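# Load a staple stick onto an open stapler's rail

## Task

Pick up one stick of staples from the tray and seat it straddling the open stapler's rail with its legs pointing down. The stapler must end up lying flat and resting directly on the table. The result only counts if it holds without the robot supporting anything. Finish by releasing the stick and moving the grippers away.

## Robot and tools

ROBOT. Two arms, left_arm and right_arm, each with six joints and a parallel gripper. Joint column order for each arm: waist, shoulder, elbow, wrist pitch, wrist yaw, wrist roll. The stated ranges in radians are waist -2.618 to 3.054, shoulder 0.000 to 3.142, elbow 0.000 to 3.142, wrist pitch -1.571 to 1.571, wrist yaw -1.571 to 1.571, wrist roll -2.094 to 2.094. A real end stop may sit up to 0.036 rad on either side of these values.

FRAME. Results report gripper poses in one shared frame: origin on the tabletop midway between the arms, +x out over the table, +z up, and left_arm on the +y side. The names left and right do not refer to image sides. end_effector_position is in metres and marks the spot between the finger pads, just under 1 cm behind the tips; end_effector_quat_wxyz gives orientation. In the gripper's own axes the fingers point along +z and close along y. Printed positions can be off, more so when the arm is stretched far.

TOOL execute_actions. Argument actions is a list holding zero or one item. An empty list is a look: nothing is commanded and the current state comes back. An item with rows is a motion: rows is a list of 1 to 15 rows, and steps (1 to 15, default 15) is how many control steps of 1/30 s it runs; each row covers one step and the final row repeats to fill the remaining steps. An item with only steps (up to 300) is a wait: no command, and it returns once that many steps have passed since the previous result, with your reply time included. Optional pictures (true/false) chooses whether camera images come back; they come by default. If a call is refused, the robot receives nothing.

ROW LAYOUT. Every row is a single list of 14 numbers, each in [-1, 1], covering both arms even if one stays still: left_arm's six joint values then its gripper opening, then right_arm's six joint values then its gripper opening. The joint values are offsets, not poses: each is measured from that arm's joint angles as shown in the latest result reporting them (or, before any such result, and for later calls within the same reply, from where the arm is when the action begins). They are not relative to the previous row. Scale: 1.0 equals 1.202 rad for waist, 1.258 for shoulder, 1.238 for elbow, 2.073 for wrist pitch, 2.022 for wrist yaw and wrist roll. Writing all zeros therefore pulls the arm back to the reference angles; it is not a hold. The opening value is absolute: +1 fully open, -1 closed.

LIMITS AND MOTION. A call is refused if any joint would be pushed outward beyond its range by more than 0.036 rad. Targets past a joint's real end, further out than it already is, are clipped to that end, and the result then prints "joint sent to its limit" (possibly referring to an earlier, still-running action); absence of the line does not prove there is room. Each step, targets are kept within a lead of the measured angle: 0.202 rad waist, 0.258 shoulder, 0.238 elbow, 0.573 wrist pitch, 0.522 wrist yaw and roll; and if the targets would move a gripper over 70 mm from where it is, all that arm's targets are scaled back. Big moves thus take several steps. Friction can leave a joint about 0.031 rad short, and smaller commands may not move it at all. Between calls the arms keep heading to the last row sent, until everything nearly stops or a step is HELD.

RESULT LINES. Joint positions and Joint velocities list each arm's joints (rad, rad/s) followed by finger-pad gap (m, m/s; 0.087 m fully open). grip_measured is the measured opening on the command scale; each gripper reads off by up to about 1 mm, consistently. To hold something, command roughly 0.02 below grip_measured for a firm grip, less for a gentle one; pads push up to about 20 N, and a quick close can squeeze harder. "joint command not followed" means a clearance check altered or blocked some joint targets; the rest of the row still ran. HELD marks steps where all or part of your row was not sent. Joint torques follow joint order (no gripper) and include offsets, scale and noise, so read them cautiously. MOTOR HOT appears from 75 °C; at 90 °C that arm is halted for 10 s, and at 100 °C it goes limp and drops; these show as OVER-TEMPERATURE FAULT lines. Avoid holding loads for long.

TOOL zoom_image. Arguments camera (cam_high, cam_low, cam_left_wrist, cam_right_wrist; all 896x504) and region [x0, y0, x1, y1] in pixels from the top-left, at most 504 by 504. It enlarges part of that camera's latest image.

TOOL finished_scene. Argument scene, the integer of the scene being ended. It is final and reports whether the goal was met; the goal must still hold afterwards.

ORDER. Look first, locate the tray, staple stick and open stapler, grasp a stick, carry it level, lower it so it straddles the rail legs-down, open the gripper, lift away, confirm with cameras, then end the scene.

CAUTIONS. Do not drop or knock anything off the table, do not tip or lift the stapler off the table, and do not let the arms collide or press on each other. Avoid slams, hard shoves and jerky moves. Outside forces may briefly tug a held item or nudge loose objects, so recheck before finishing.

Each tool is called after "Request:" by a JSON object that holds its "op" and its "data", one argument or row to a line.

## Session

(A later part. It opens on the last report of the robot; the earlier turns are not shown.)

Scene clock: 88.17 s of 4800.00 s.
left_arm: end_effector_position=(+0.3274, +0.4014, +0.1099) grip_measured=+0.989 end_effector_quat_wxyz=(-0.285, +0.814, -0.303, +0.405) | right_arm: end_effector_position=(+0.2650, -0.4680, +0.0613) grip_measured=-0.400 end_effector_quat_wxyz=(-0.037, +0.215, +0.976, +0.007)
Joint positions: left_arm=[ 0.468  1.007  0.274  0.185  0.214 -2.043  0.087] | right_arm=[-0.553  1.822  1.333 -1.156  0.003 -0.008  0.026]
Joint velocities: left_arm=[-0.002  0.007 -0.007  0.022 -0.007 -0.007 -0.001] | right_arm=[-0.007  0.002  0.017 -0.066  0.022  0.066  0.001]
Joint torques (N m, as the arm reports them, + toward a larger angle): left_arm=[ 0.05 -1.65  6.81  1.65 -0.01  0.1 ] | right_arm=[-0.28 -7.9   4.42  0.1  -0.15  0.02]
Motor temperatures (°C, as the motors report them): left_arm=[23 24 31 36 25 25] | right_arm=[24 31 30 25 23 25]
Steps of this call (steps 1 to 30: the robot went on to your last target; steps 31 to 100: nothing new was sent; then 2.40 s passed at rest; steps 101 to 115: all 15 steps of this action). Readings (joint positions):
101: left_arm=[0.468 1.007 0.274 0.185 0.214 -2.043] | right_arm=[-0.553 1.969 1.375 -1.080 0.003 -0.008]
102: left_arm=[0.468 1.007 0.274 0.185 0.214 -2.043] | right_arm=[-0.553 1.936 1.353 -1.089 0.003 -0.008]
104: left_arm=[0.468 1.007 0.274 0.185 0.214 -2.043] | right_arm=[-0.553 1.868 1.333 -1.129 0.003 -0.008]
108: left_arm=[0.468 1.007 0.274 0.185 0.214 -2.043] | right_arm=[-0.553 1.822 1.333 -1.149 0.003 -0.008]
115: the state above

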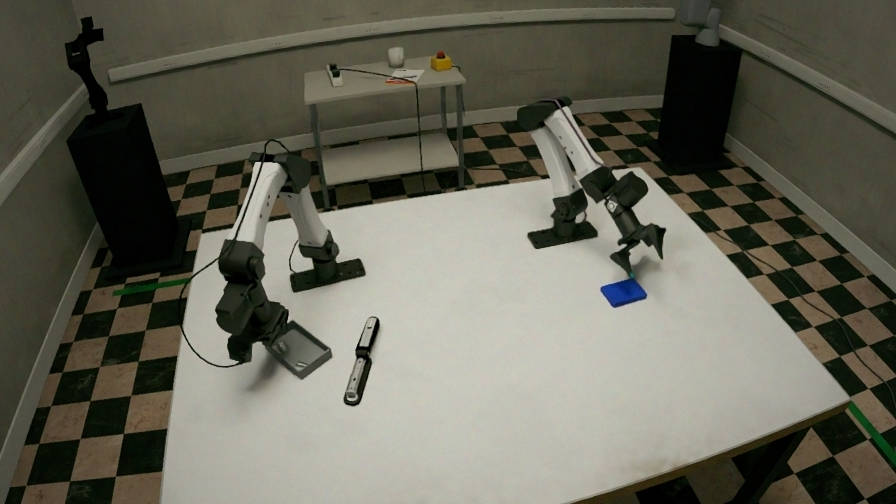

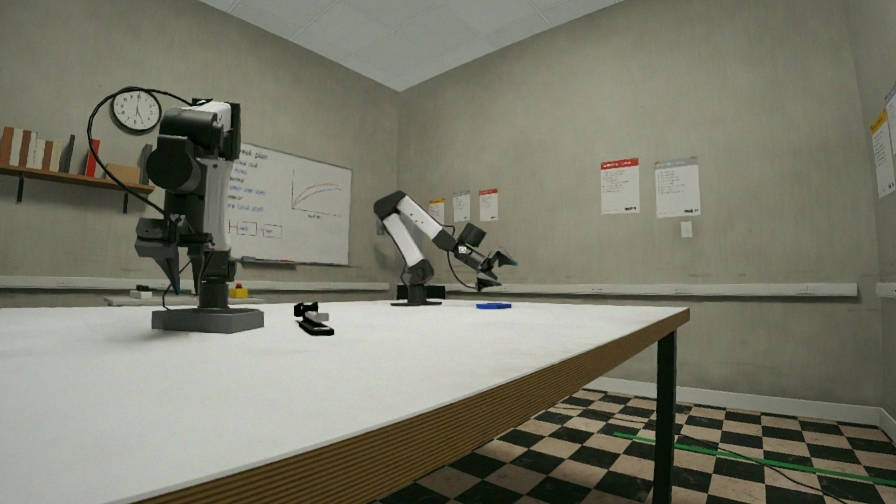

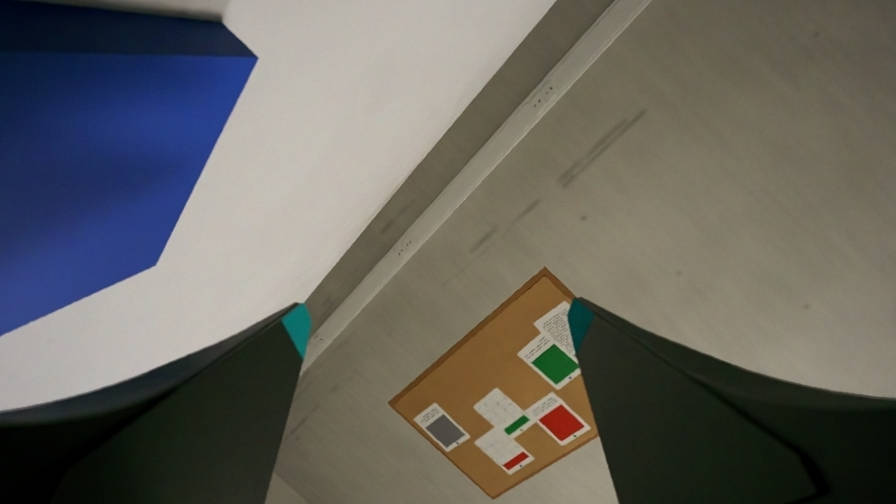

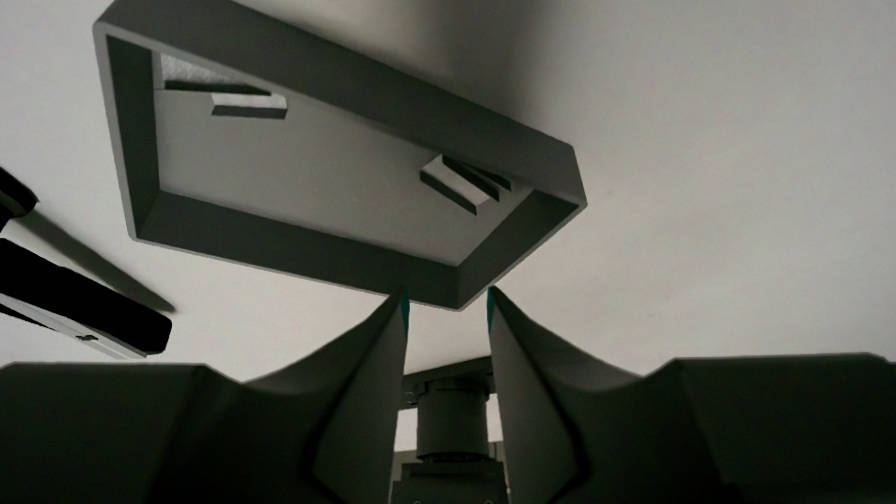

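Request:
{"op": "execute_actions", "data": {
  "actions": [
    {"rows":[[0,0,0,0,0,0,1,0.08,0,0,0,0,0,-1]],"steps":10}
  ],
  "pictures": false
}}

Request:
{"op": "execute_actions", "data": {
  "actions": [
    {"rows":[[0,0,0,0,0,0,1,0,0.08,-0.03,0.06,0,0,-1]],"steps":15}
  ]
}}

Scene clock: 94.13 s of 4800.00 s.
left_arm: end_effector_position=(+0.3274, +0.4014, +0.1099) grip_measured=+0.989 end_effector_quat_wxyz=(-0.285, +0.814, -0.303, +0.405) | right_arm: end_effector_position=(+0.2751, -0.4427, +0.0614) grip_measured=-1.000 end_effector_quat_wxyz=(-0.038, +0.166, +0.985, +0.005)
Joint positions: left_arm=[ 0.468  1.007  0.274  0.185  0.214 -2.043  0.087] | right_arm=[-0.452  1.822  1.333 -1.158  0.003 -0.008  0.   ]
Joint velocities: left_arm=[ 0.007 -0.012 -0.007 -0.007  0.066 -0.081 -0.   ] | right_arm=[-0.002 -0.017 -0.002 -0.007  0.022 -0.007  0.   ]
Joint torques (N m, as the arm reports them, + toward a larger angle): left_arm=[-0.02 -1.67  6.9   1.64 -0.03  0.1 ] | right_arm=[-0.62 -7.72  6.42  0.29 -0.15  0.02]
Motor temperatures (°C, as the motors report them): left_arm=[23 24 31 36 25 25] | right_arm=[24 31 30 25 23 25]
Steps of this call (steps 1 to 15: the robot went on to your last target; steps 16 to 90: nothing new was sent; then 2.63 s passed at rest; steps 91 to 100: all 10 steps of this action). Readings (joint positions):
91: left_arm=[0.468 1.007 0.274 0.185 0.214 -2.043] | right_arm=[-0.544 1.822 1.333 -1.158 0.006 -0.008]
92: left_arm=[0.468 1.007 0.274 0.185 0.214 -2.043] | right_arm=[-0.526 1.822 1.333 -1.158 0.008 -0.008]
94: left_arm=[0.468 1.007 0.274 0.185 0.214 -2.043] | right_arm=[-0.479 1.822 1.333 -1.158 0.007 -0.008]
98: left_arm=[0.468 1.007 0.274 0.185 0.214 -2.043] | right_arm=[-0.452 1.822 1.333 -1.158 0.003 -0.008]
100: the state above

Scene clock: 94.63 s of 4800.00 s.
left_arm: end_effector_position=(+0.3274, +0.4014, +0.1099) grip_measured=+0.989 end_effector_quat_wxyz=(-0.285, +0.814, -0.303, +0.405) | right_arm: end_effector_position=(+0.2859, -0.4466, +0.0252) grip_measured=-1.000 end_effector_quat_wxyz=(-0.047, +0.166, +0.985, +0.007)
Joint positions: left_arm=[ 0.468  1.007  0.274  0.185  0.214 -2.043  0.087] | right_arm=[-0.452  1.923  1.312 -1.054  0.003 -0.008  0.   ]
Joint velocities: left_arm=[ 0.012 -0.012 -0.002 -0.037  0.007 -0.066 -0.   ] | right_arm=[ 0.012 -0.007 -0.002 -0.037  0.022 -0.022  0.   ]
Joint torques (N m, as the arm reports them, + toward a larger angle): left_arm=[-0.11 -1.59  6.86  1.65 -0.02  0.11] | right_arm=[-0.3  -8.33  4.81  0.4  -0.15  0.02]
Motor temperatures (°C, as the motors report them): left_arm=[23 24 31 36 25 25] | right_arm=[24 31 30 25 23 25]
Steps of this call (steps 1 to 15: all 15 steps of this action). Readings (joint positions):
1: left_arm=[0.468 1.007 0.274 0.185 0.214 -2.043] | right_arm=[-0.452 1.830 1.333 -1.151 0.003 -0.008]
2: left_arm=[0.468 1.007 0.274 0.185 0.214 -2.043] | right_arm=[-0.452 1.846 1.333 -1.131 0.003 -0.008]
4: left_arm=[0.468 1.007 0.274 0.185 0.214 -2.043] | right_arm=[-0.452 1.888 1.330 -1.096 0.003 -0.008]
8: left_arm=[0.468 1.007 0.274 0.185 0.214 -2.043] | right_arm=[-0.452 1.923 1.312 -1.068 0.003 -0.008]
15: the state above

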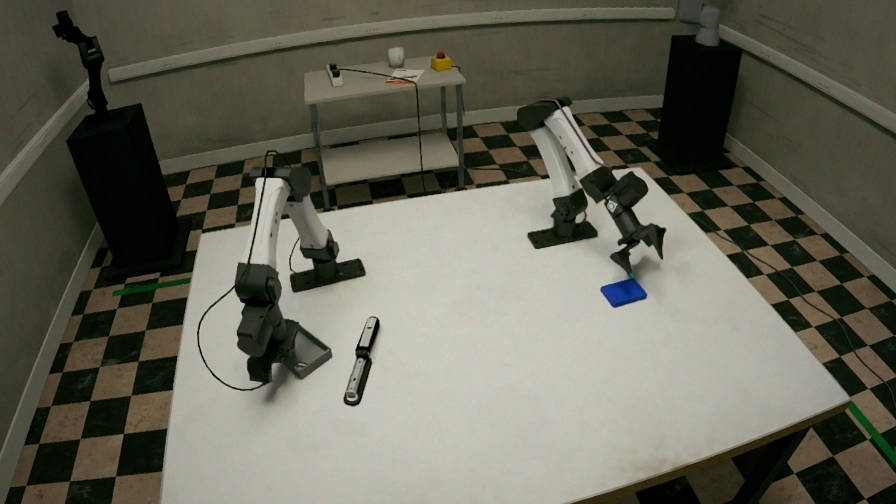

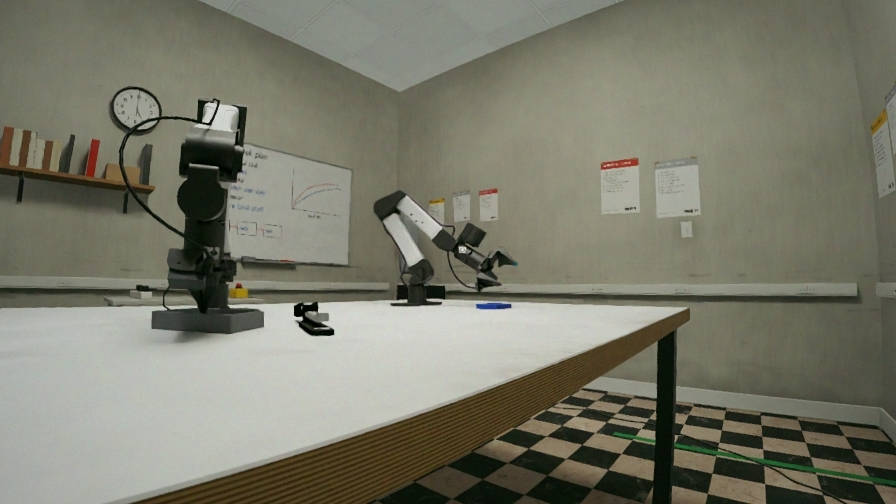

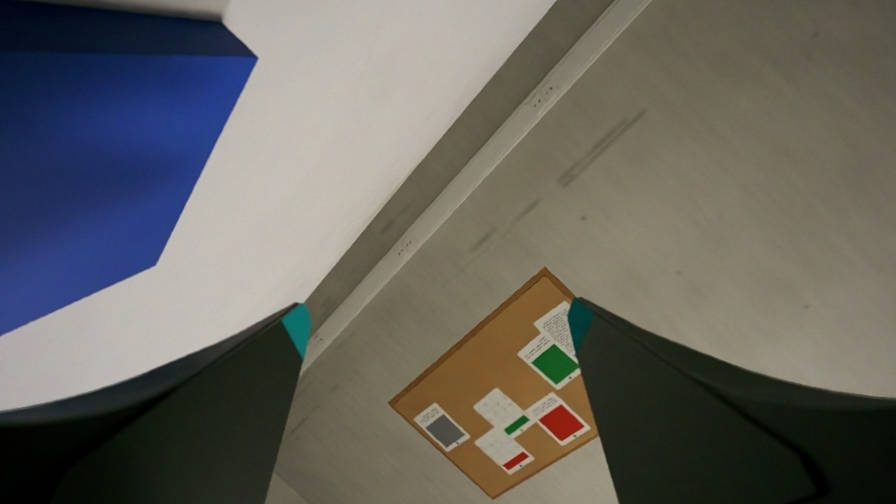

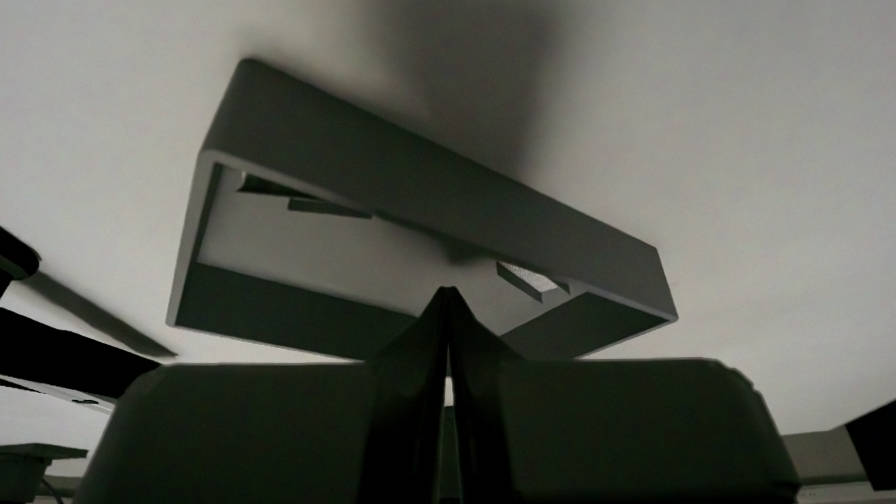

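Request:
{"op": "execute_actions", "data": {
  "actions": [
    {"rows":[[0,0,0,0,0,0,1,0,-0.05,0,-0.03,0,0,-1]],"steps":8}
  ],
  "pictures": false
}}

Request:
{"op": "execute_actions", "data": {
  "actions": [
    {"rows":[[0,0,0,0,0,0,1,0,-0.05,-0.08,0.02,0,0,-1]],"steps":10}
  ],
  "pictures": false
}}

Request:
{"op": "execute_actions", "data": {
  "actions": [
    {"rows":[[0,0,0,0,0,0,1,0,0.06,-0.03,0.05,0,0,-1]],"steps":15}
  ]
}}

Scene clock: 101.37 s of 4800.00 s.
left_arm: end_effector_position=(+0.3274, +0.4014, +0.1099) grip_measured=+0.989 end_effector_quat_wxyz=(-0.285, +0.814, -0.303, +0.405) | right_arm: end_effector_position=(+0.2807, -0.4447, +0.0393) grip_measured=-1.000 end_effector_quat_wxyz=(-0.043, +0.166, +0.985, +0.006)
Joint positions: left_arm=[ 0.468  1.007  0.274  0.185  0.214 -2.043  0.087] | right_arm=[-0.452  1.878  1.312 -1.092  0.003 -0.008  0.   ]
Joint velocities: left_arm=[-0.002 -0.002  0.002 -0.022 -0.007  0.051 -0.   ] | right_arm=[ 0.012  0.002  0.012 -0.095 -0.051 -0.022  0.   ]
Joint torques (N m, as the arm reports them, + toward a larger angle): left_arm=[-0.04 -1.6   6.87  1.64 -0.02  0.09] | right_arm=[-0.27 -9.52  6.29  0.08 -0.15  0.02]
Motor temperatures (°C, as the motors report them): left_arm=[23 24 31 36 25 25] | right_arm=[24 31 30 25 23 25]
Steps of this call (steps 1 to 15: the robot went on to your last target; steps 16 to 90: nothing new was sent; then 3.47 s passed at rest; steps 91 to 98: all 8 steps of this action). Readings (joint positions):
91: left_arm=[0.468 1.007 0.274 0.185 0.214 -2.043] | right_arm=[-0.452 1.920 1.312 -1.054 0.003 -0.008]
92: left_arm=[0.468 1.007 0.274 0.185 0.214 -2.043] | right_arm=[-0.452 1.913 1.312 -1.064 0.003 -0.008]
94: left_arm=[0.468 1.007 0.274 0.185 0.214 -2.043] | right_arm=[-0.452 1.894 1.312 -1.078 0.003 -0.008]
98: the state above

Scene clock: 101.70 s of 4800.00 s.
left_arm: end_effector_position=(+0.3274, +0.4014, +0.1099) grip_measured=+0.989 end_effector_quat_wxyz=(-0.285, +0.814, -0.303, +0.405) | right_arm: end_effector_position=(+0.2648, -0.4391, +0.0336) grip_measured=-1.000 end_effector_quat_wxyz=(-0.051, +0.166, +0.985, +0.008)
Joint positions: left_arm=[ 0.468  1.007  0.274  0.185  0.214 -2.043  0.087] | right_arm=[-0.452  1.841  1.234 -1.068  0.003 -0.008  0.   ]
Joint velocities: left_arm=[-0.002  0.027  0.007  0.022  0.022  0.022  0.001] | right_arm=[ 0.002 -0.012 -0.007  0.081  0.007 -0.051  0.   ]
Joint torques (N m, as the arm reports them, + toward a larger angle): left_arm=[-0.06 -1.65  6.88  1.65  0.    0.08] | right_arm=[-0.28 -9.62  4.28  0.41 -0.16  0.03]
Motor temperatures (°C, as the motors report them): left_arm=[23 24 31 36 25 25] | right_arm=[24 31 30 25 23 25]
Steps of this call (steps 1 to 10: all 10 steps of this action). Readings (joint positions):
1: left_arm=[0.468 1.007 0.274 0.185 0.214 -2.043] | right_arm=[-0.452 1.872 1.299 -1.080 0.003 -0.008]
2: left_arm=[0.468 1.007 0.274 0.185 0.214 -2.043] | right_arm=[-0.452 1.860 1.276 -1.069 0.003 -0.008]
4: left_arm=[0.468 1.007 0.274 0.185 0.214 -2.043] | right_arm=[-0.452 1.843 1.243 -1.069 0.003 -0.008]
8: left_arm=[0.468 1.007 0.274 0.185 0.214 -2.043] | right_arm=[-0.452 1.841 1.234 -1.069 0.003 -0.008]
10: the state above

Scene clock: 102.20 s of 4800.00 s.
left_arm: end_effector_position=(+0.3274, +0.4014, +0.1099) grip_measured=+0.989 end_effector_quat_wxyz=(-0.285, +0.814, -0.303, +0.405) | right_arm: end_effector_position=(+0.2703, -0.4410, +0.0109) grip_measured=-1.000 end_effector_quat_wxyz=(-0.058, +0.166, +0.984, +0.009)
Joint positions: left_arm=[ 0.468  1.007  0.274  0.185  0.214 -2.043  0.087] | right_arm=[-0.452  1.908  1.222 -1.002  0.003 -0.008  0.   ]
Joint velocities: left_arm=[ 0.002  0.017  0.012 -0.051  0.037  0.007 -0.001] | right_arm=[ 0.002 -0.007 -0.007 -0.037  0.022 -0.022  0.   ]
Joint torques (N m, as the arm reports them, + toward a larger angle): left_arm=[ 0.06 -1.58  6.79  1.65 -0.02  0.1 ] | right_arm=[-0.29 -7.34  3.79  0.59 -0.15  0.02]
Motor temperatures (°C, as the motors report them): left_arm=[23 24 31 36 25 25] | right_arm=[24 31 30 25 23 25]
Steps of this call (steps 1 to 15: all 15 steps of this action). Readings (joint positions):
1: left_arm=[0.468 1.007 0.274 0.185 0.214 -2.043] | right_arm=[-0.452 1.846 1.233 -1.061 0.003 -0.008]
2: left_arm=[0.468 1.007 0.274 0.185 0.214 -2.043] | right_arm=[-0.452 1.857 1.233 -1.045 0.003 -0.008]
4: left_arm=[0.468 1.007 0.274 0.185 0.214 -2.043] | right_arm=[-0.452 1.888 1.231 -1.018 0.003 -0.008]
8: left_arm=[0.468 1.007 0.274 0.185 0.214 -2.043] | right_arm=[-0.452 1.908 1.222 -1.002 0.003 -0.008]
15: the state above

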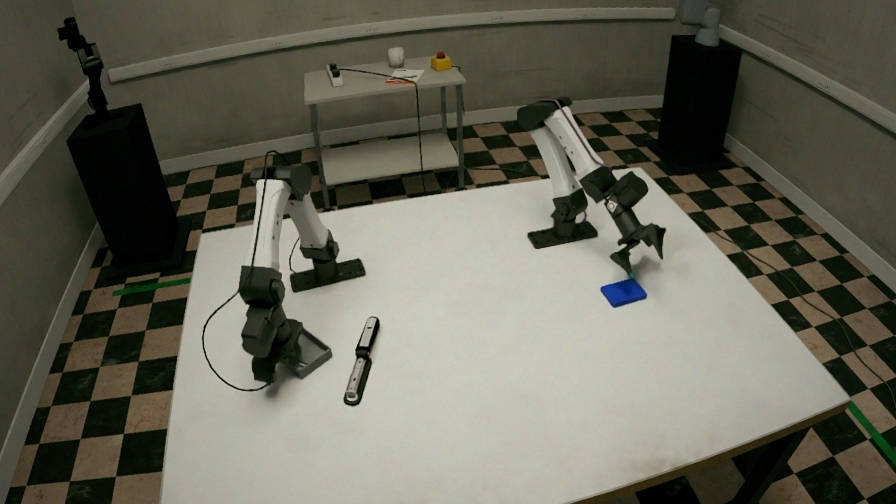

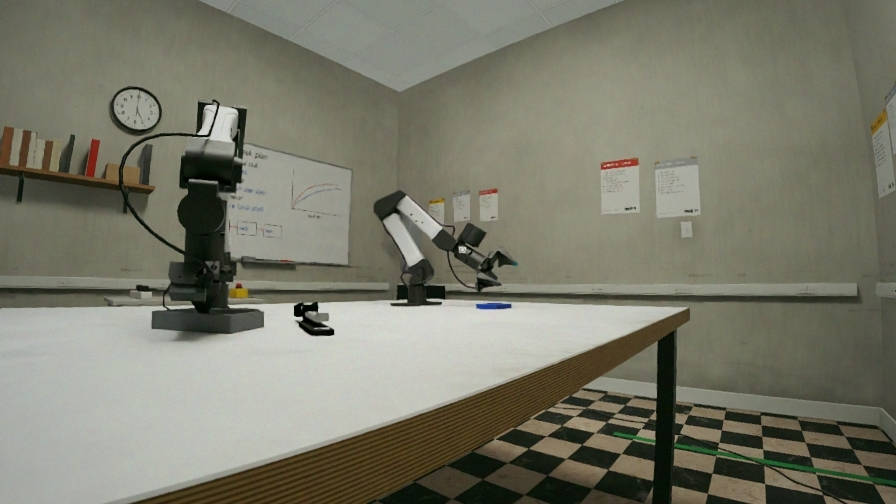

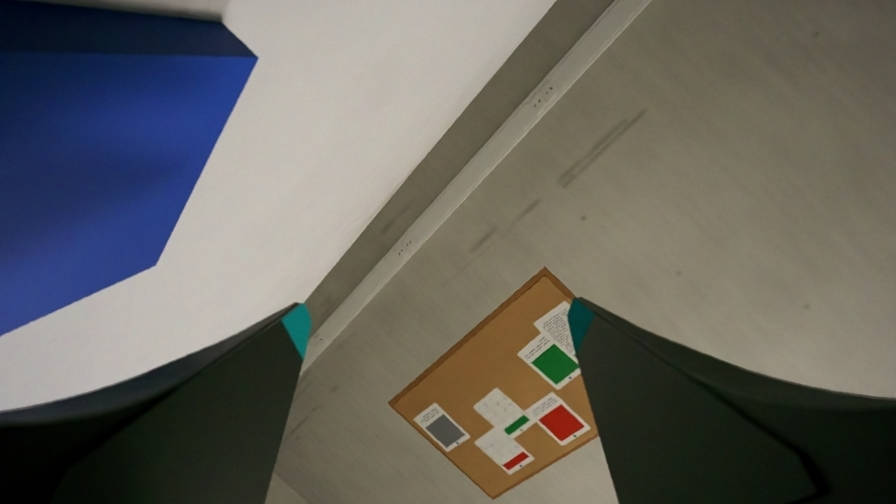

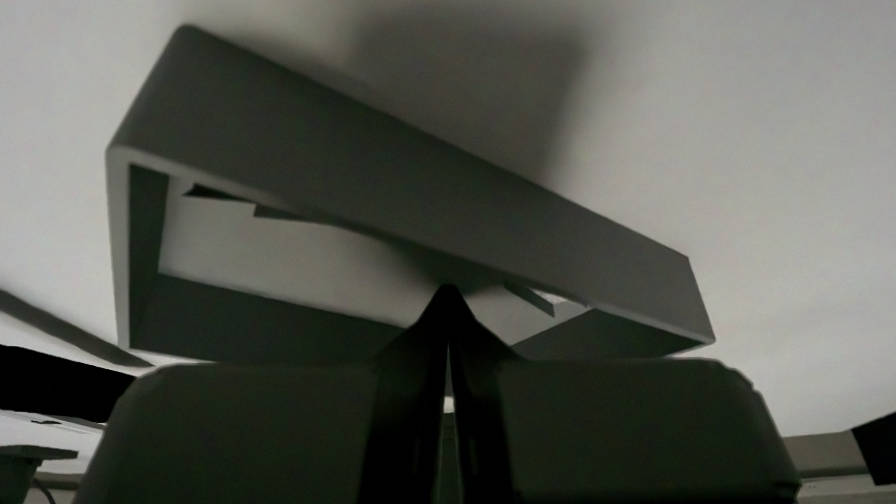

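Request:
{"op": "execute_actions", "data": {
  "actions": [
    {"rows":[[0,0,0,0,0,0,1,0,-0.12,0,-0.07,0,0,-1]],"steps":10}
  ],
  "pictures": false
}}

Request:
{"op": "execute_actions", "data": {
  "actions": [
    {"rows":[[0,0,0,0,0,0,1,0,0.1,0.16,-0.04,0,0.65,-0.5]],"steps":15}
  ],
  "pictures": false
}}

Request:
{"op": "execute_actions", "data": {
  "actions": [
    {"steps":15}
  ]
}}

Scene clock: 111.40 s of 4800.00 s.
left_arm: end_effector_position=(+0.3274, +0.4014, +0.1099) grip_measured=+0.989 end_effector_quat_wxyz=(-0.285, +0.814, -0.303, +0.405) | right_arm: end_effector_position=(+0.2544, -0.4354, +0.0538) grip_measured=-1.000 end_effector_quat_wxyz=(-0.042, +0.166, +0.985, +0.006)
Joint positions: left_arm=[ 0.468  1.007  0.274  0.185  0.214 -2.043  0.087] | right_arm=[-0.452  1.758  1.22  -1.118  0.003 -0.008  0.   ]
Joint velocities: left_arm=[ 0.007  0.017  0.012 -0.081  0.051  0.007 -0.001] | right_arm=[-0.017  0.002  0.012 -0.11   0.007 -0.007  0.   ]
Joint torques (N m, as the arm reports them, + toward a larger angle): left_arm=[-0.07 -1.55  6.91  1.66 -0.02  0.11] | right_arm=[-0.3  -7.3   6.47  0.14 -0.15  0.02]
Motor temperatures (°C, as the motors report them): left_arm=[23 24 32 37 25 25] | right_arm=[24 31 30 25 23 25]
Steps of this call (steps 1 to 15: the robot went on to your last target; steps 16 to 90: nothing new was sent; then 5.87 s passed at rest; steps 91 to 100: all 10 steps of this action). Readings (joint positions):
91: left_arm=[0.468 1.007 0.274 0.185 0.214 -2.043] | right_arm=[-0.452 1.894 1.222 -1.010 0.003 -0.008]
92: left_arm=[0.468 1.007 0.274 0.185 0.214 -2.043] | right_arm=[-0.452 1.869 1.220 -1.036 0.003 -0.008]
94: left_arm=[0.468 1.007 0.274 0.185 0.214 -2.043] | right_arm=[-0.452 1.805 1.220 -1.072 0.003 -0.008]
98: left_arm=[0.468 1.007 0.274 0.185 0.214 -2.043] | right_arm=[-0.452 1.758 1.220 -1.108 0.003 -0.008]
100: the state above

Scene clock: 111.90 s of 4800.00 s.
left_arm: end_effector_position=(+0.3274, +0.4014, +0.1099) grip_measured=+0.989 end_effector_quat_wxyz=(-0.285, +0.814, -0.303, +0.405) | right_arm: end_effector_position=(+0.3208, -0.4176, +0.0583) grip_measured=-0.500 end_effector_quat_wxyz=(-0.042, +0.690, +0.722, -0.020)
Joint positions: left_arm=[ 0.468  1.007  0.274  0.185  0.214 -2.043  0.087] | right_arm=[-0.452  1.872  1.391 -1.183  0.002  1.185  0.022]
Joint velocities: left_arm=[ 0.012  0.022  0.007  0.007  0.007 -0.037  0.   ] | right_arm=[ 0.012 -0.012  0.012 -0.095 -0.022  0.755 -0.001]
Joint torques (N m, as the arm reports them, + toward a larger angle): left_arm=[-0.09 -1.54  6.85  1.68 -0.02  0.11] | right_arm=[-0.33 -7.13  8.76  0.01 -0.08  0.09]
Motor temperatures (°C, as the motors report them): left_arm=[23 24 32 37 25 25] | right_arm=[24 31 30 25 23 25]
Steps of this call (steps 1 to 15: all 15 steps of this action). Readings (joint positions):
1: left_arm=[0.468 1.007 0.274 0.185 0.214 -2.043] | right_arm=[-0.452 1.776 1.250 -1.150 0.002 0.071]
2: left_arm=[0.468 1.007 0.274 0.185 0.214 -2.043] | right_arm=[-0.452 1.810 1.304 -1.177 0.002 0.171]
4: left_arm=[0.468 1.007 0.274 0.185 0.214 -2.043] | right_arm=[-0.452 1.859 1.374 -1.169 0.002 0.368]
8: left_arm=[0.468 1.007 0.274 0.185 0.214 -2.043] | right_arm=[-0.452 1.872 1.391 -1.172 0.002 0.763]
15: the state above

Scene clock: 112.40 s of 4800.00 s.
left_arm: end_effector_position=(+0.3274, +0.4014, +0.1099) grip_measured=+0.989 end_effector_quat_wxyz=(-0.285, +0.814, -0.303, +0.405) | right_arm: end_effector_position=(+0.3251, -0.4175, +0.0580) grip_measured=-0.500 end_effector_quat_wxyz=(-0.042, +0.729, +0.683, -0.023)
Joint positions: left_arm=[ 0.468  1.007  0.274  0.185  0.214 -2.043  0.087] | right_arm=[-0.452  1.872  1.391 -1.185  0.002  1.295  0.022]
Joint velocities: left_arm=[-0.007 -0.007  0.022 -0.007 -0.022  0.007 -0.001] | right_arm=[ 0.002 -0.002 -0.002 -0.051 -0.022  0.066 -0.   ]
Joint torques (N m, as the arm reports them, + toward a larger angle): left_arm=[ 0.01 -1.64  6.86  1.64 -0.02  0.11] | right_arm=[-0.28 -7.11  8.74 -0.03 -0.09  0.11]
Motor temperatures (°C, as the motors report them): left_arm=[23 24 32 37 25 25] | right_arm=[24 31 30 25 23 25]
Steps of this call (steps 1 to 15: the robot went on to your last target). Readings (joint positions):
1: left_arm=[0.468 1.007 0.274 0.185 0.214 -2.043] | right_arm=[-0.452 1.872 1.391 -1.184 0.002 1.208]
2: left_arm=[0.468 1.007 0.274 0.185 0.214 -2.043] | right_arm=[-0.452 1.872 1.391 -1.184 0.002 1.226]
4: left_arm=[0.468 1.007 0.274 0.185 0.214 -2.043] | right_arm=[-0.452 1.872 1.391 -1.185 0.002 1.253]
8: left_arm=[0.468 1.007 0.274 0.185 0.214 -2.043] | right_arm=[-0.452 1.872 1.391 -1.185 0.002 1.280]
15: the state above

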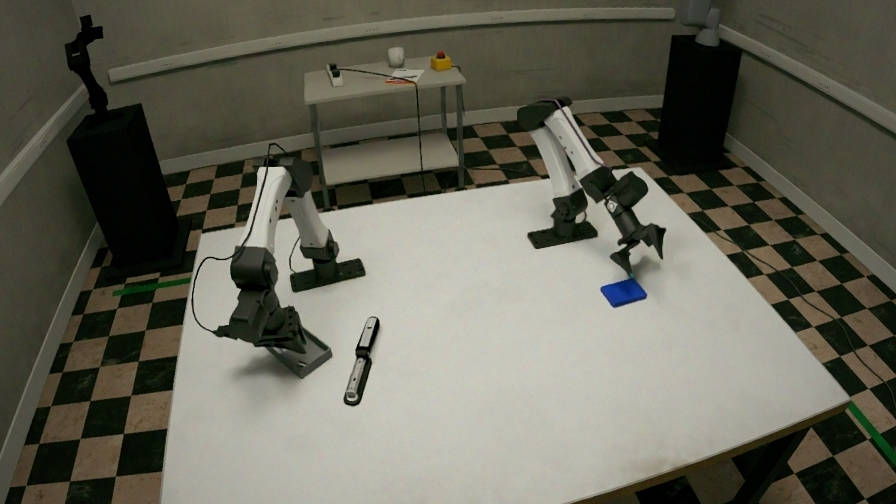

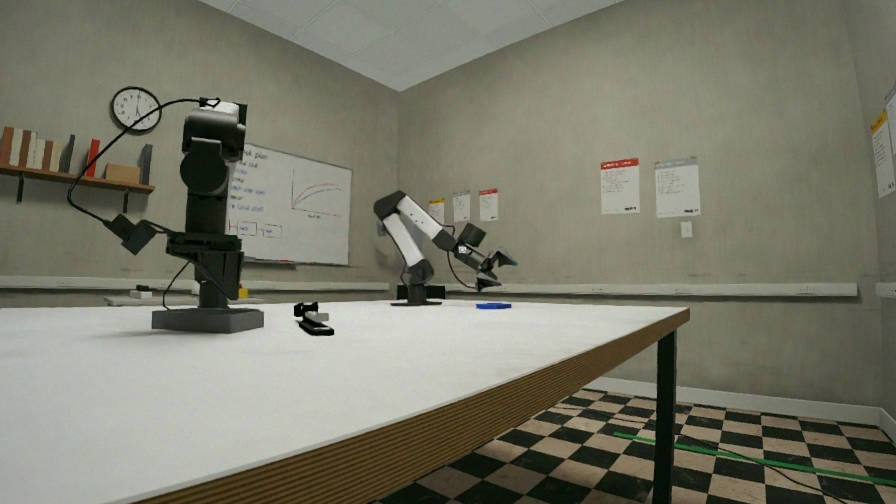

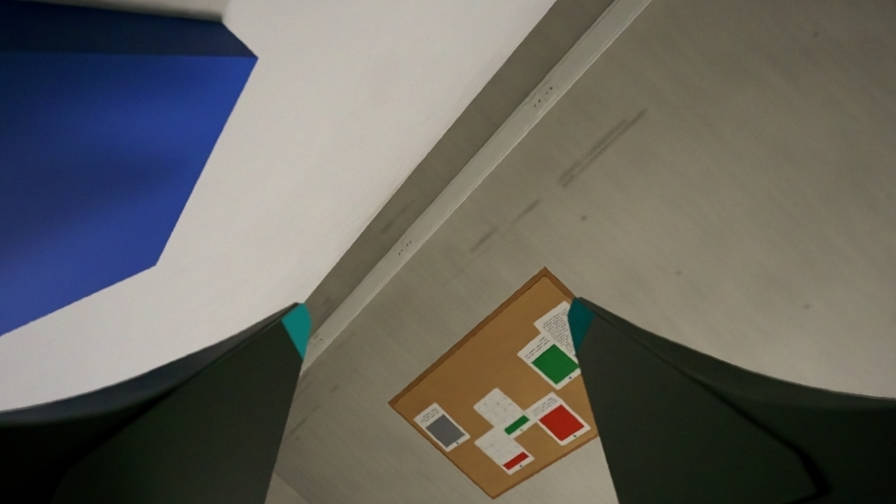

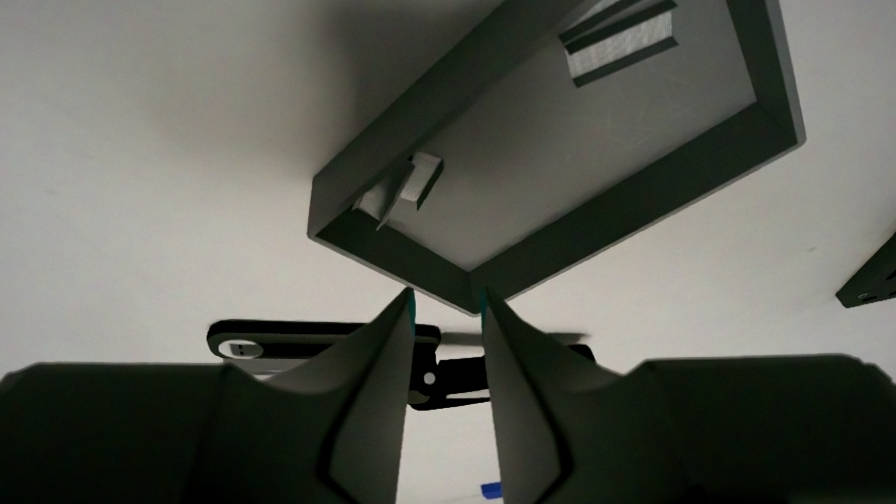

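Request:
{"op": "execute_actions", "data": {
  "actions": [
    {"rows":[[0,0,0,0,0,0,1,-0.15,0,0,0,0,0.33,-0.5]],"steps":15}
  ],
  "pictures": false
}}

Request:
{"op": "execute_actions", "data": {
  "actions": [
    {"steps":10}
  ]
}}

Scene clock: 118.77 s of 4800.00 s.
left_arm: end_effector_position=(+0.3274, +0.4014, +0.1099) grip_measured=+0.989 end_effector_quat_wxyz=(-0.285, +0.814, -0.303, +0.405) | right_arm: end_effector_position=(+0.3291, -0.4874, +0.0553) grip_measured=-0.500 end_effector_quat_wxyz=(-0.034, +0.941, +0.336, -0.033)
Joint positions: left_arm=[ 0.468  1.007  0.274  0.185  0.214 -2.043  0.087] | right_arm=[-0.639  1.872  1.391 -1.184  0.006  1.929  0.022]
Joint velocities: left_arm=[-0.037  0.007 -0.002  0.022 -0.081 -0.007 -0.001] | right_arm=[-0.002  0.022 -0.007 -0.022  0.022  0.227 -0.   ]
Joint torques (N m, as the arm reports them, + toward a larger angle): left_arm=[ 0.07 -1.63  6.8   1.65 -0.01  0.1 ] | right_arm=[ 0.27 -8.01  6.27  0.09 -0.13  0.11]
Motor temperatures (°C, as the motors report them): left_arm=[23 24 32 37 25 25] | right_arm=[24 31 31 25 23 25]
Steps of this call (steps 1 to 15: the robot went on to your last target; steps 16 to 90: nothing new was sent; then 2.87 s passed at rest; steps 91 to 105: all 15 steps of this action). Readings (joint positions):
91: left_arm=[0.468 1.007 0.274 0.185 0.214 -2.043] | right_arm=[-0.468 1.872 1.391 -1.184 -0.005 1.376]
92: left_arm=[0.468 1.007 0.274 0.185 0.214 -2.043] | right_arm=[-0.504 1.872 1.391 -1.184 -0.010 1.476]
94: left_arm=[0.468 1.007 0.274 0.185 0.214 -2.043] | right_arm=[-0.595 1.872 1.391 -1.184 -0.005 1.647]
98: left_arm=[0.468 1.007 0.274 0.185 0.214 -2.043] | right_arm=[-0.653 1.872 1.391 -1.184 0.006 1.830]
105: the state above

Scene clock: 119.10 s of 4800.00 s.
left_arm: end_effector_position=(+0.3274, +0.4014, +0.1099) grip_measured=+0.989 end_effector_quat_wxyz=(-0.285, +0.814, -0.303, +0.405) | right_arm: end_effector_position=(+0.3297, -0.4882, +0.0553) grip_measured=-0.500 end_effector_quat_wxyz=(-0.034, +0.945, +0.325, -0.033)
Joint positions: left_arm=[ 0.468  1.007  0.274  0.185  0.214 -2.043  0.087] | right_arm=[-0.639  1.872  1.391 -1.184  0.006  1.952  0.022]
Joint velocities: left_arm=[-0.002 -0.017 -0.002 -0.066  0.081 -0.081 -0.   ] | right_arm=[-0.002 -0.007  0.012  0.007  0.007  0.007  0.001]
Joint torques (N m, as the arm reports them, + toward a larger angle): left_arm=[-0.06 -1.71  6.78  1.65  0.01  0.1 ] | right_arm=[ 0.24 -8.03  6.27  0.08 -0.13  0.12]
Motor temperatures (°C, as the motors report them): left_arm=[23 24 32 37 25 25] | right_arm=[24 31 31 25 23 25]
Steps of this call (steps 1 to 10: the robot went on to your last target). Readings (joint positions):
1: left_arm=[0.468 1.007 0.274 0.185 0.214 -2.043] | right_arm=[-0.639 1.872 1.391 -1.184 0.006 1.934]
2: left_arm=[0.468 1.007 0.274 0.185 0.214 -2.043] | right_arm=[-0.639 1.872 1.391 -1.184 0.006 1.938]
4: left_arm=[0.468 1.007 0.274 0.185 0.214 -2.043] | right_arm=[-0.639 1.872 1.391 -1.184 0.006 1.944]
8: left_arm=[0.468 1.007 0.274 0.185 0.214 -2.043] | right_arm=[-0.639 1.872 1.391 -1.184 0.006 1.950]
10: the state above

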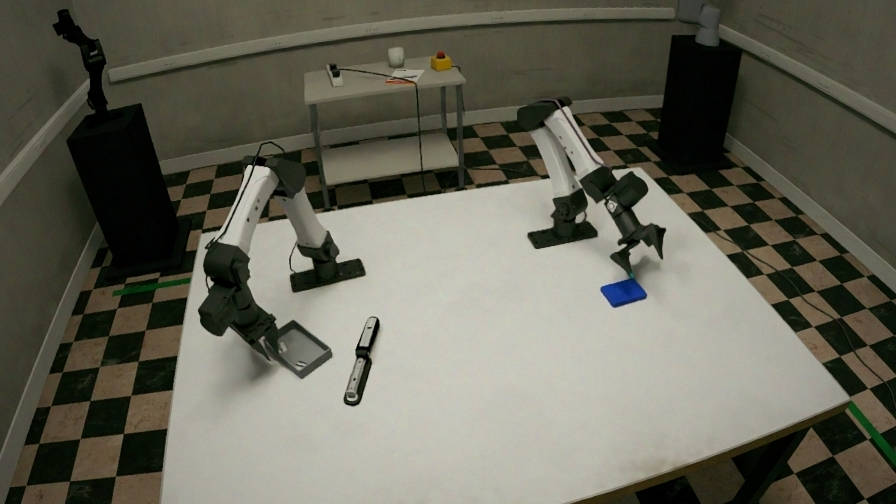

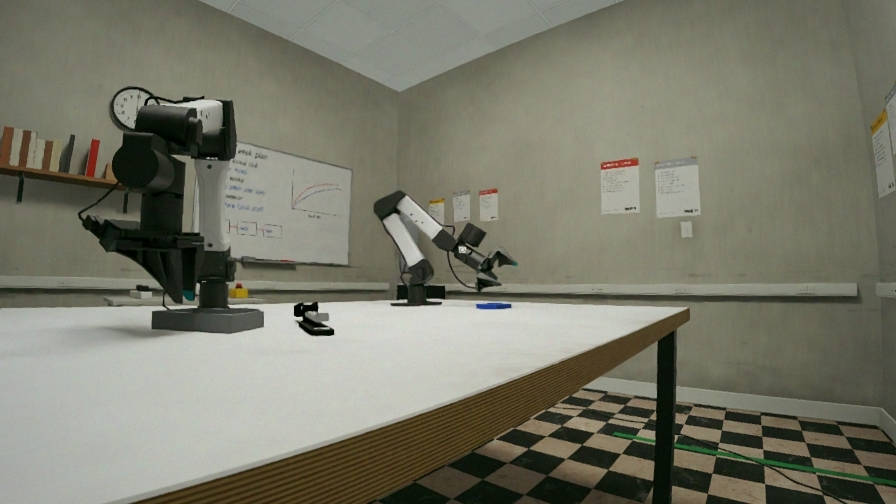

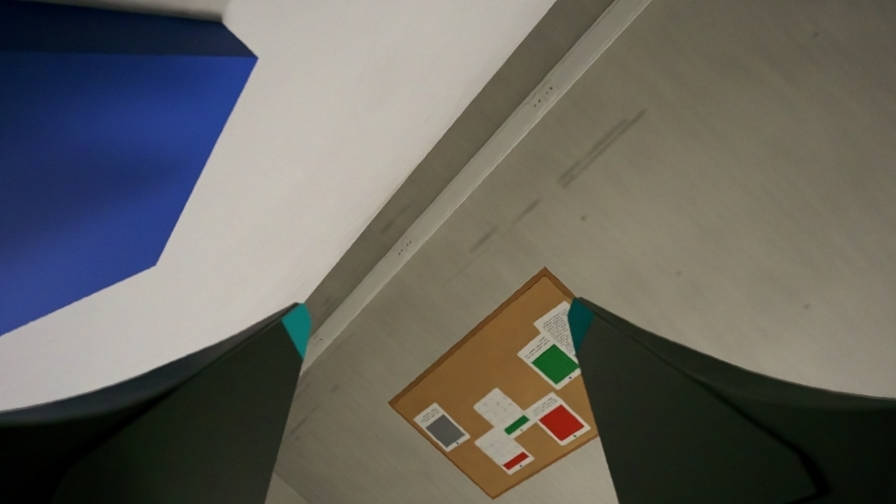

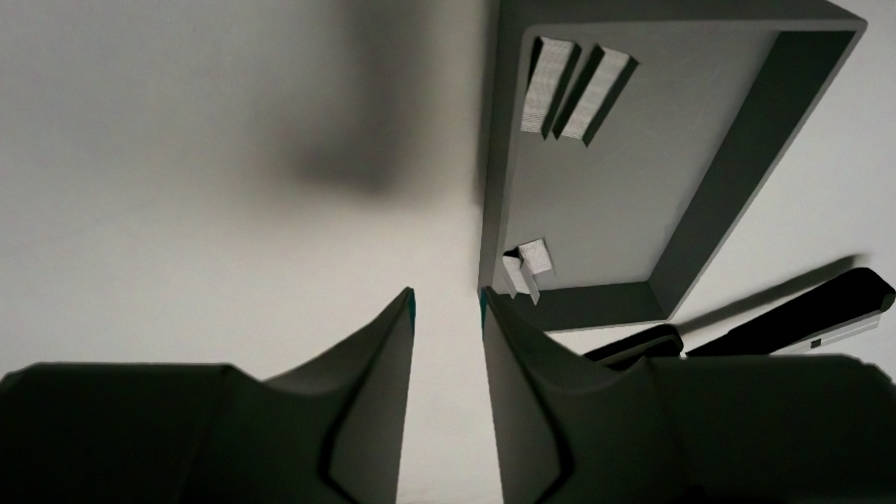

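Request:
{"op": "zoom_image", "data": {
  "camera": "cam_right_wrist",
  "region": [480, 0, 720, 320]
}}

Region (480, 0, 720, 320) of cam_right_wrist's 896x504 image, scaled by 1.575, with more detail than that image has; it fills the left 378 columns of this view, and the rest is white.

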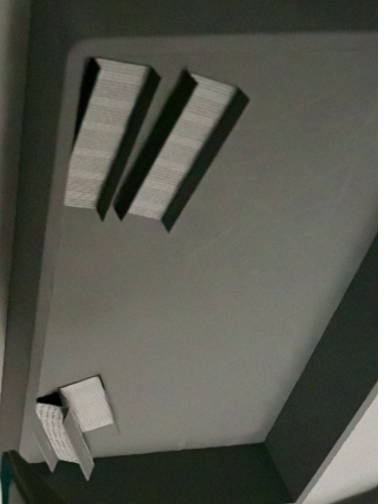

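Request:
{"op": "execute_actions", "data": {
  "actions": [
    {"rows":[[0,0,0,0,0,0,1,-0.17,-0.2,-0.3,0.06,0,0,-0.5]],"steps":15}
  ],
  "pictures": false
}}

Request:
{"op": "execute_actions", "data": {
  "actions": [
    {"steps":10}
  ]
}}

Scene clock: 160.07 s of 4800.00 s.
left_arm: end_effector_position=(+0.3274, +0.4014, +0.1099) grip_measured=+0.989 end_effector_quat_wxyz=(-0.285, +0.814, -0.303, +0.405) | right_arm: end_effector_position=(+0.2391, -0.5013, +0.0402) grip_measured=-0.500 end_effector_quat_wxyz=(-0.038, +0.974, +0.222, -0.034)
Joint positions: left_arm=[ 0.468  1.007  0.274  0.185  0.214 -2.043  0.087] | right_arm=[-0.851  1.626  1.035 -1.082  0.012  1.954  0.022]
Joint velocities: left_arm=[-0.007  0.007 -0.022  0.095 -0.037 -0.007 -0.001] | right_arm=[ 0.007 -0.002  0.022  0.081 -0.022 -0.022 -0.001]
Joint torques (N m, as the arm reports them, + toward a larger angle): left_arm=[ 0.07 -1.57  6.85  1.66 -0.02  0.11] | right_arm=[ 0.38 -6.22  4.67  0.25 -0.15  0.01]
Motor temperatures (°C, as the motors report them): left_arm=[23 24 33 39 25 25] | right_arm=[24 32 32 25 23 25]
Steps of this call (steps 1 to 30: the robot went on to your last target; steps 31 to 100: nothing new was sent; then 37.13 s passed at rest; steps 101 to 115: all 15 steps of this action). Readings (joint positions):
101: left_arm=[0.468 1.007 0.274 0.185 0.214 -2.043] | right_arm=[-0.657 1.841 1.351 -1.142 -0.001 1.954]
102: left_arm=[0.468 1.007 0.274 0.185 0.214 -2.043] | right_arm=[-0.697 1.783 1.274 -1.100 -0.007 1.954]
104: left_arm=[0.468 1.007 0.274 0.185 0.214 -2.043] | right_arm=[-0.809 1.667 1.133 -1.088 0.001 1.954]
108: left_arm=[0.468 1.007 0.274 0.185 0.214 -2.043] | right_arm=[-0.858 1.626 1.038 -1.097 0.013 1.954]
115: the state above

Scene clock: 160.40 s of 4800.00 s.
left_arm: end_effector_position=(+0.3274, +0.4014, +0.1099) grip_measured=+0.989 end_effector_quat_wxyz=(-0.285, +0.814, -0.303, +0.405) | right_arm: end_effector_position=(+0.2400, -0.5021, +0.0401) grip_measured=-0.500 end_effector_quat_wxyz=(-0.036, +0.974, +0.222, -0.033)
Joint positions: left_arm=[ 0.468  1.007  0.274  0.185  0.214 -2.043  0.087] | right_arm=[-0.851  1.626  1.035 -1.077  0.012  1.954  0.022]
Joint velocities: left_arm=[-0.002  0.017 -0.012  0.066 -0.066  0.022  0.   ] | right_arm=[ 0.002 -0.022 -0.002  0.051 -0.007  0.139 -0.001]
Joint torques (N m, as the arm reports them, + toward a larger angle): left_arm=[ 0.   -1.64  6.88  1.66 -0.01  0.11] | right_arm=[ 0.34 -6.22  4.7   0.28 -0.15  0.  ]
Motor temperatures (°C, as the motors report them): left_arm=[23 24 33 39 25 25] | right_arm=[24 32 32 25 23 25]
Steps of this call (steps 1 to 10: the robot went on to your last target). Readings (joint positions):
1: left_arm=[0.468 1.007 0.274 0.185 0.214 -2.043] | right_arm=[-0.851 1.626 1.035 -1.080 0.012 1.954]
2: left_arm=[0.468 1.007 0.274 0.185 0.214 -2.043] | right_arm=[-0.851 1.626 1.035 -1.080 0.012 1.954]
4: left_arm=[0.468 1.007 0.274 0.185 0.214 -2.043] | right_arm=[-0.851 1.626 1.035 -1.079 0.012 1.954]
8: left_arm=[0.468 1.007 0.274 0.185 0.214 -2.043] | right_arm=[-0.851 1.626 1.035 -1.077 0.012 1.954]
10: the state above

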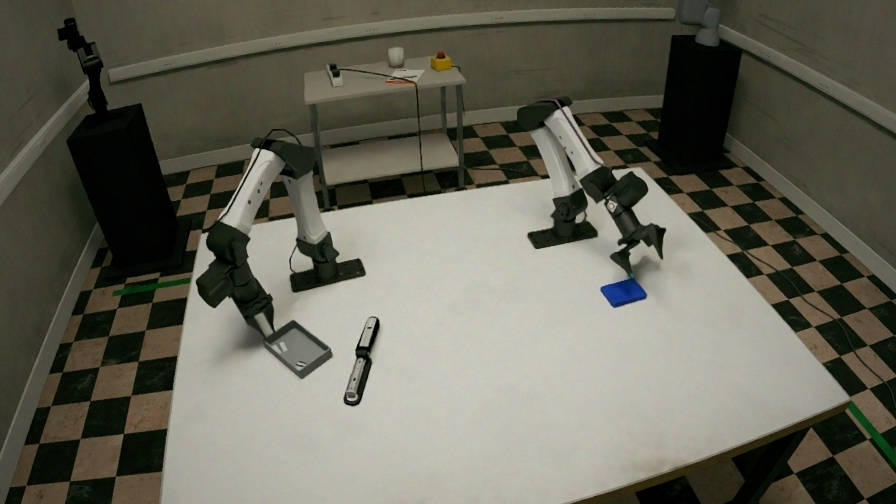

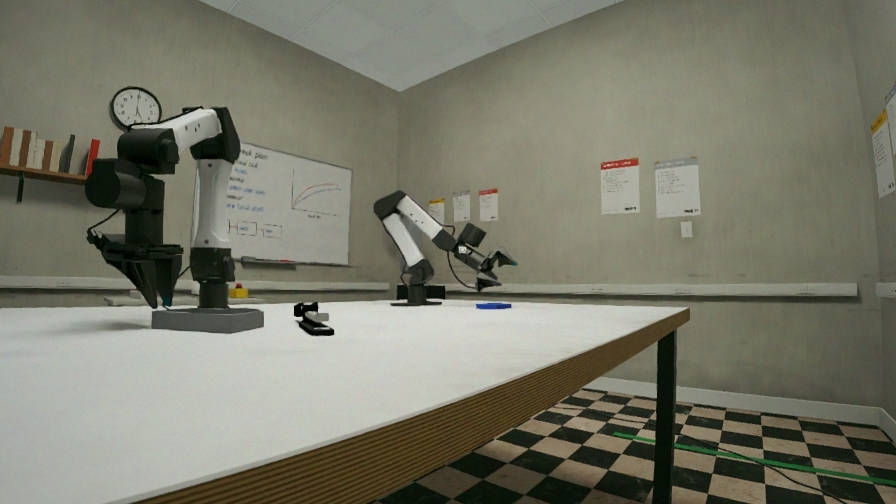

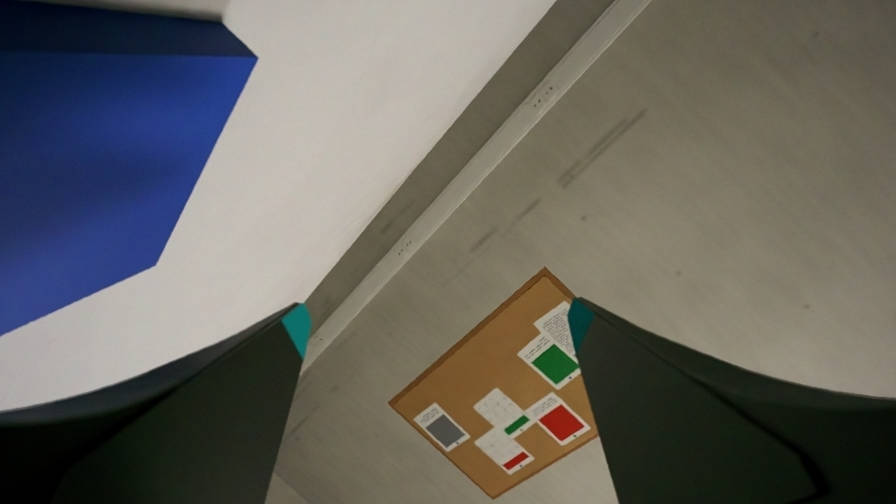

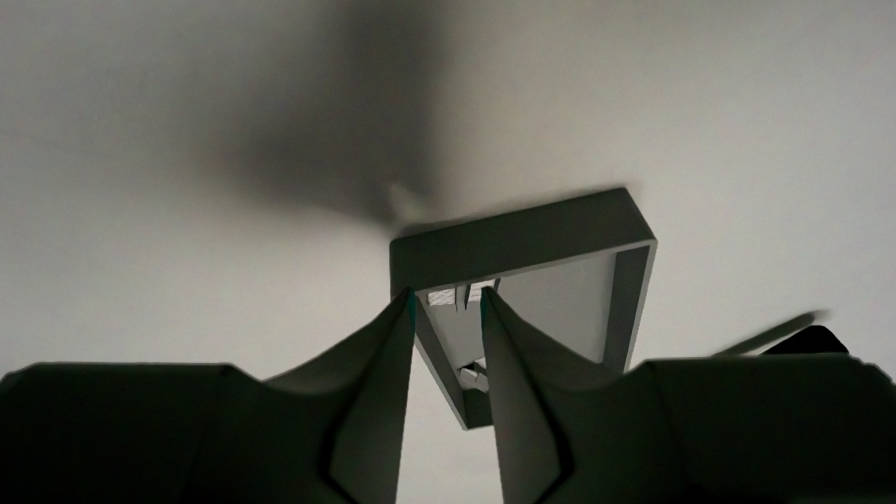

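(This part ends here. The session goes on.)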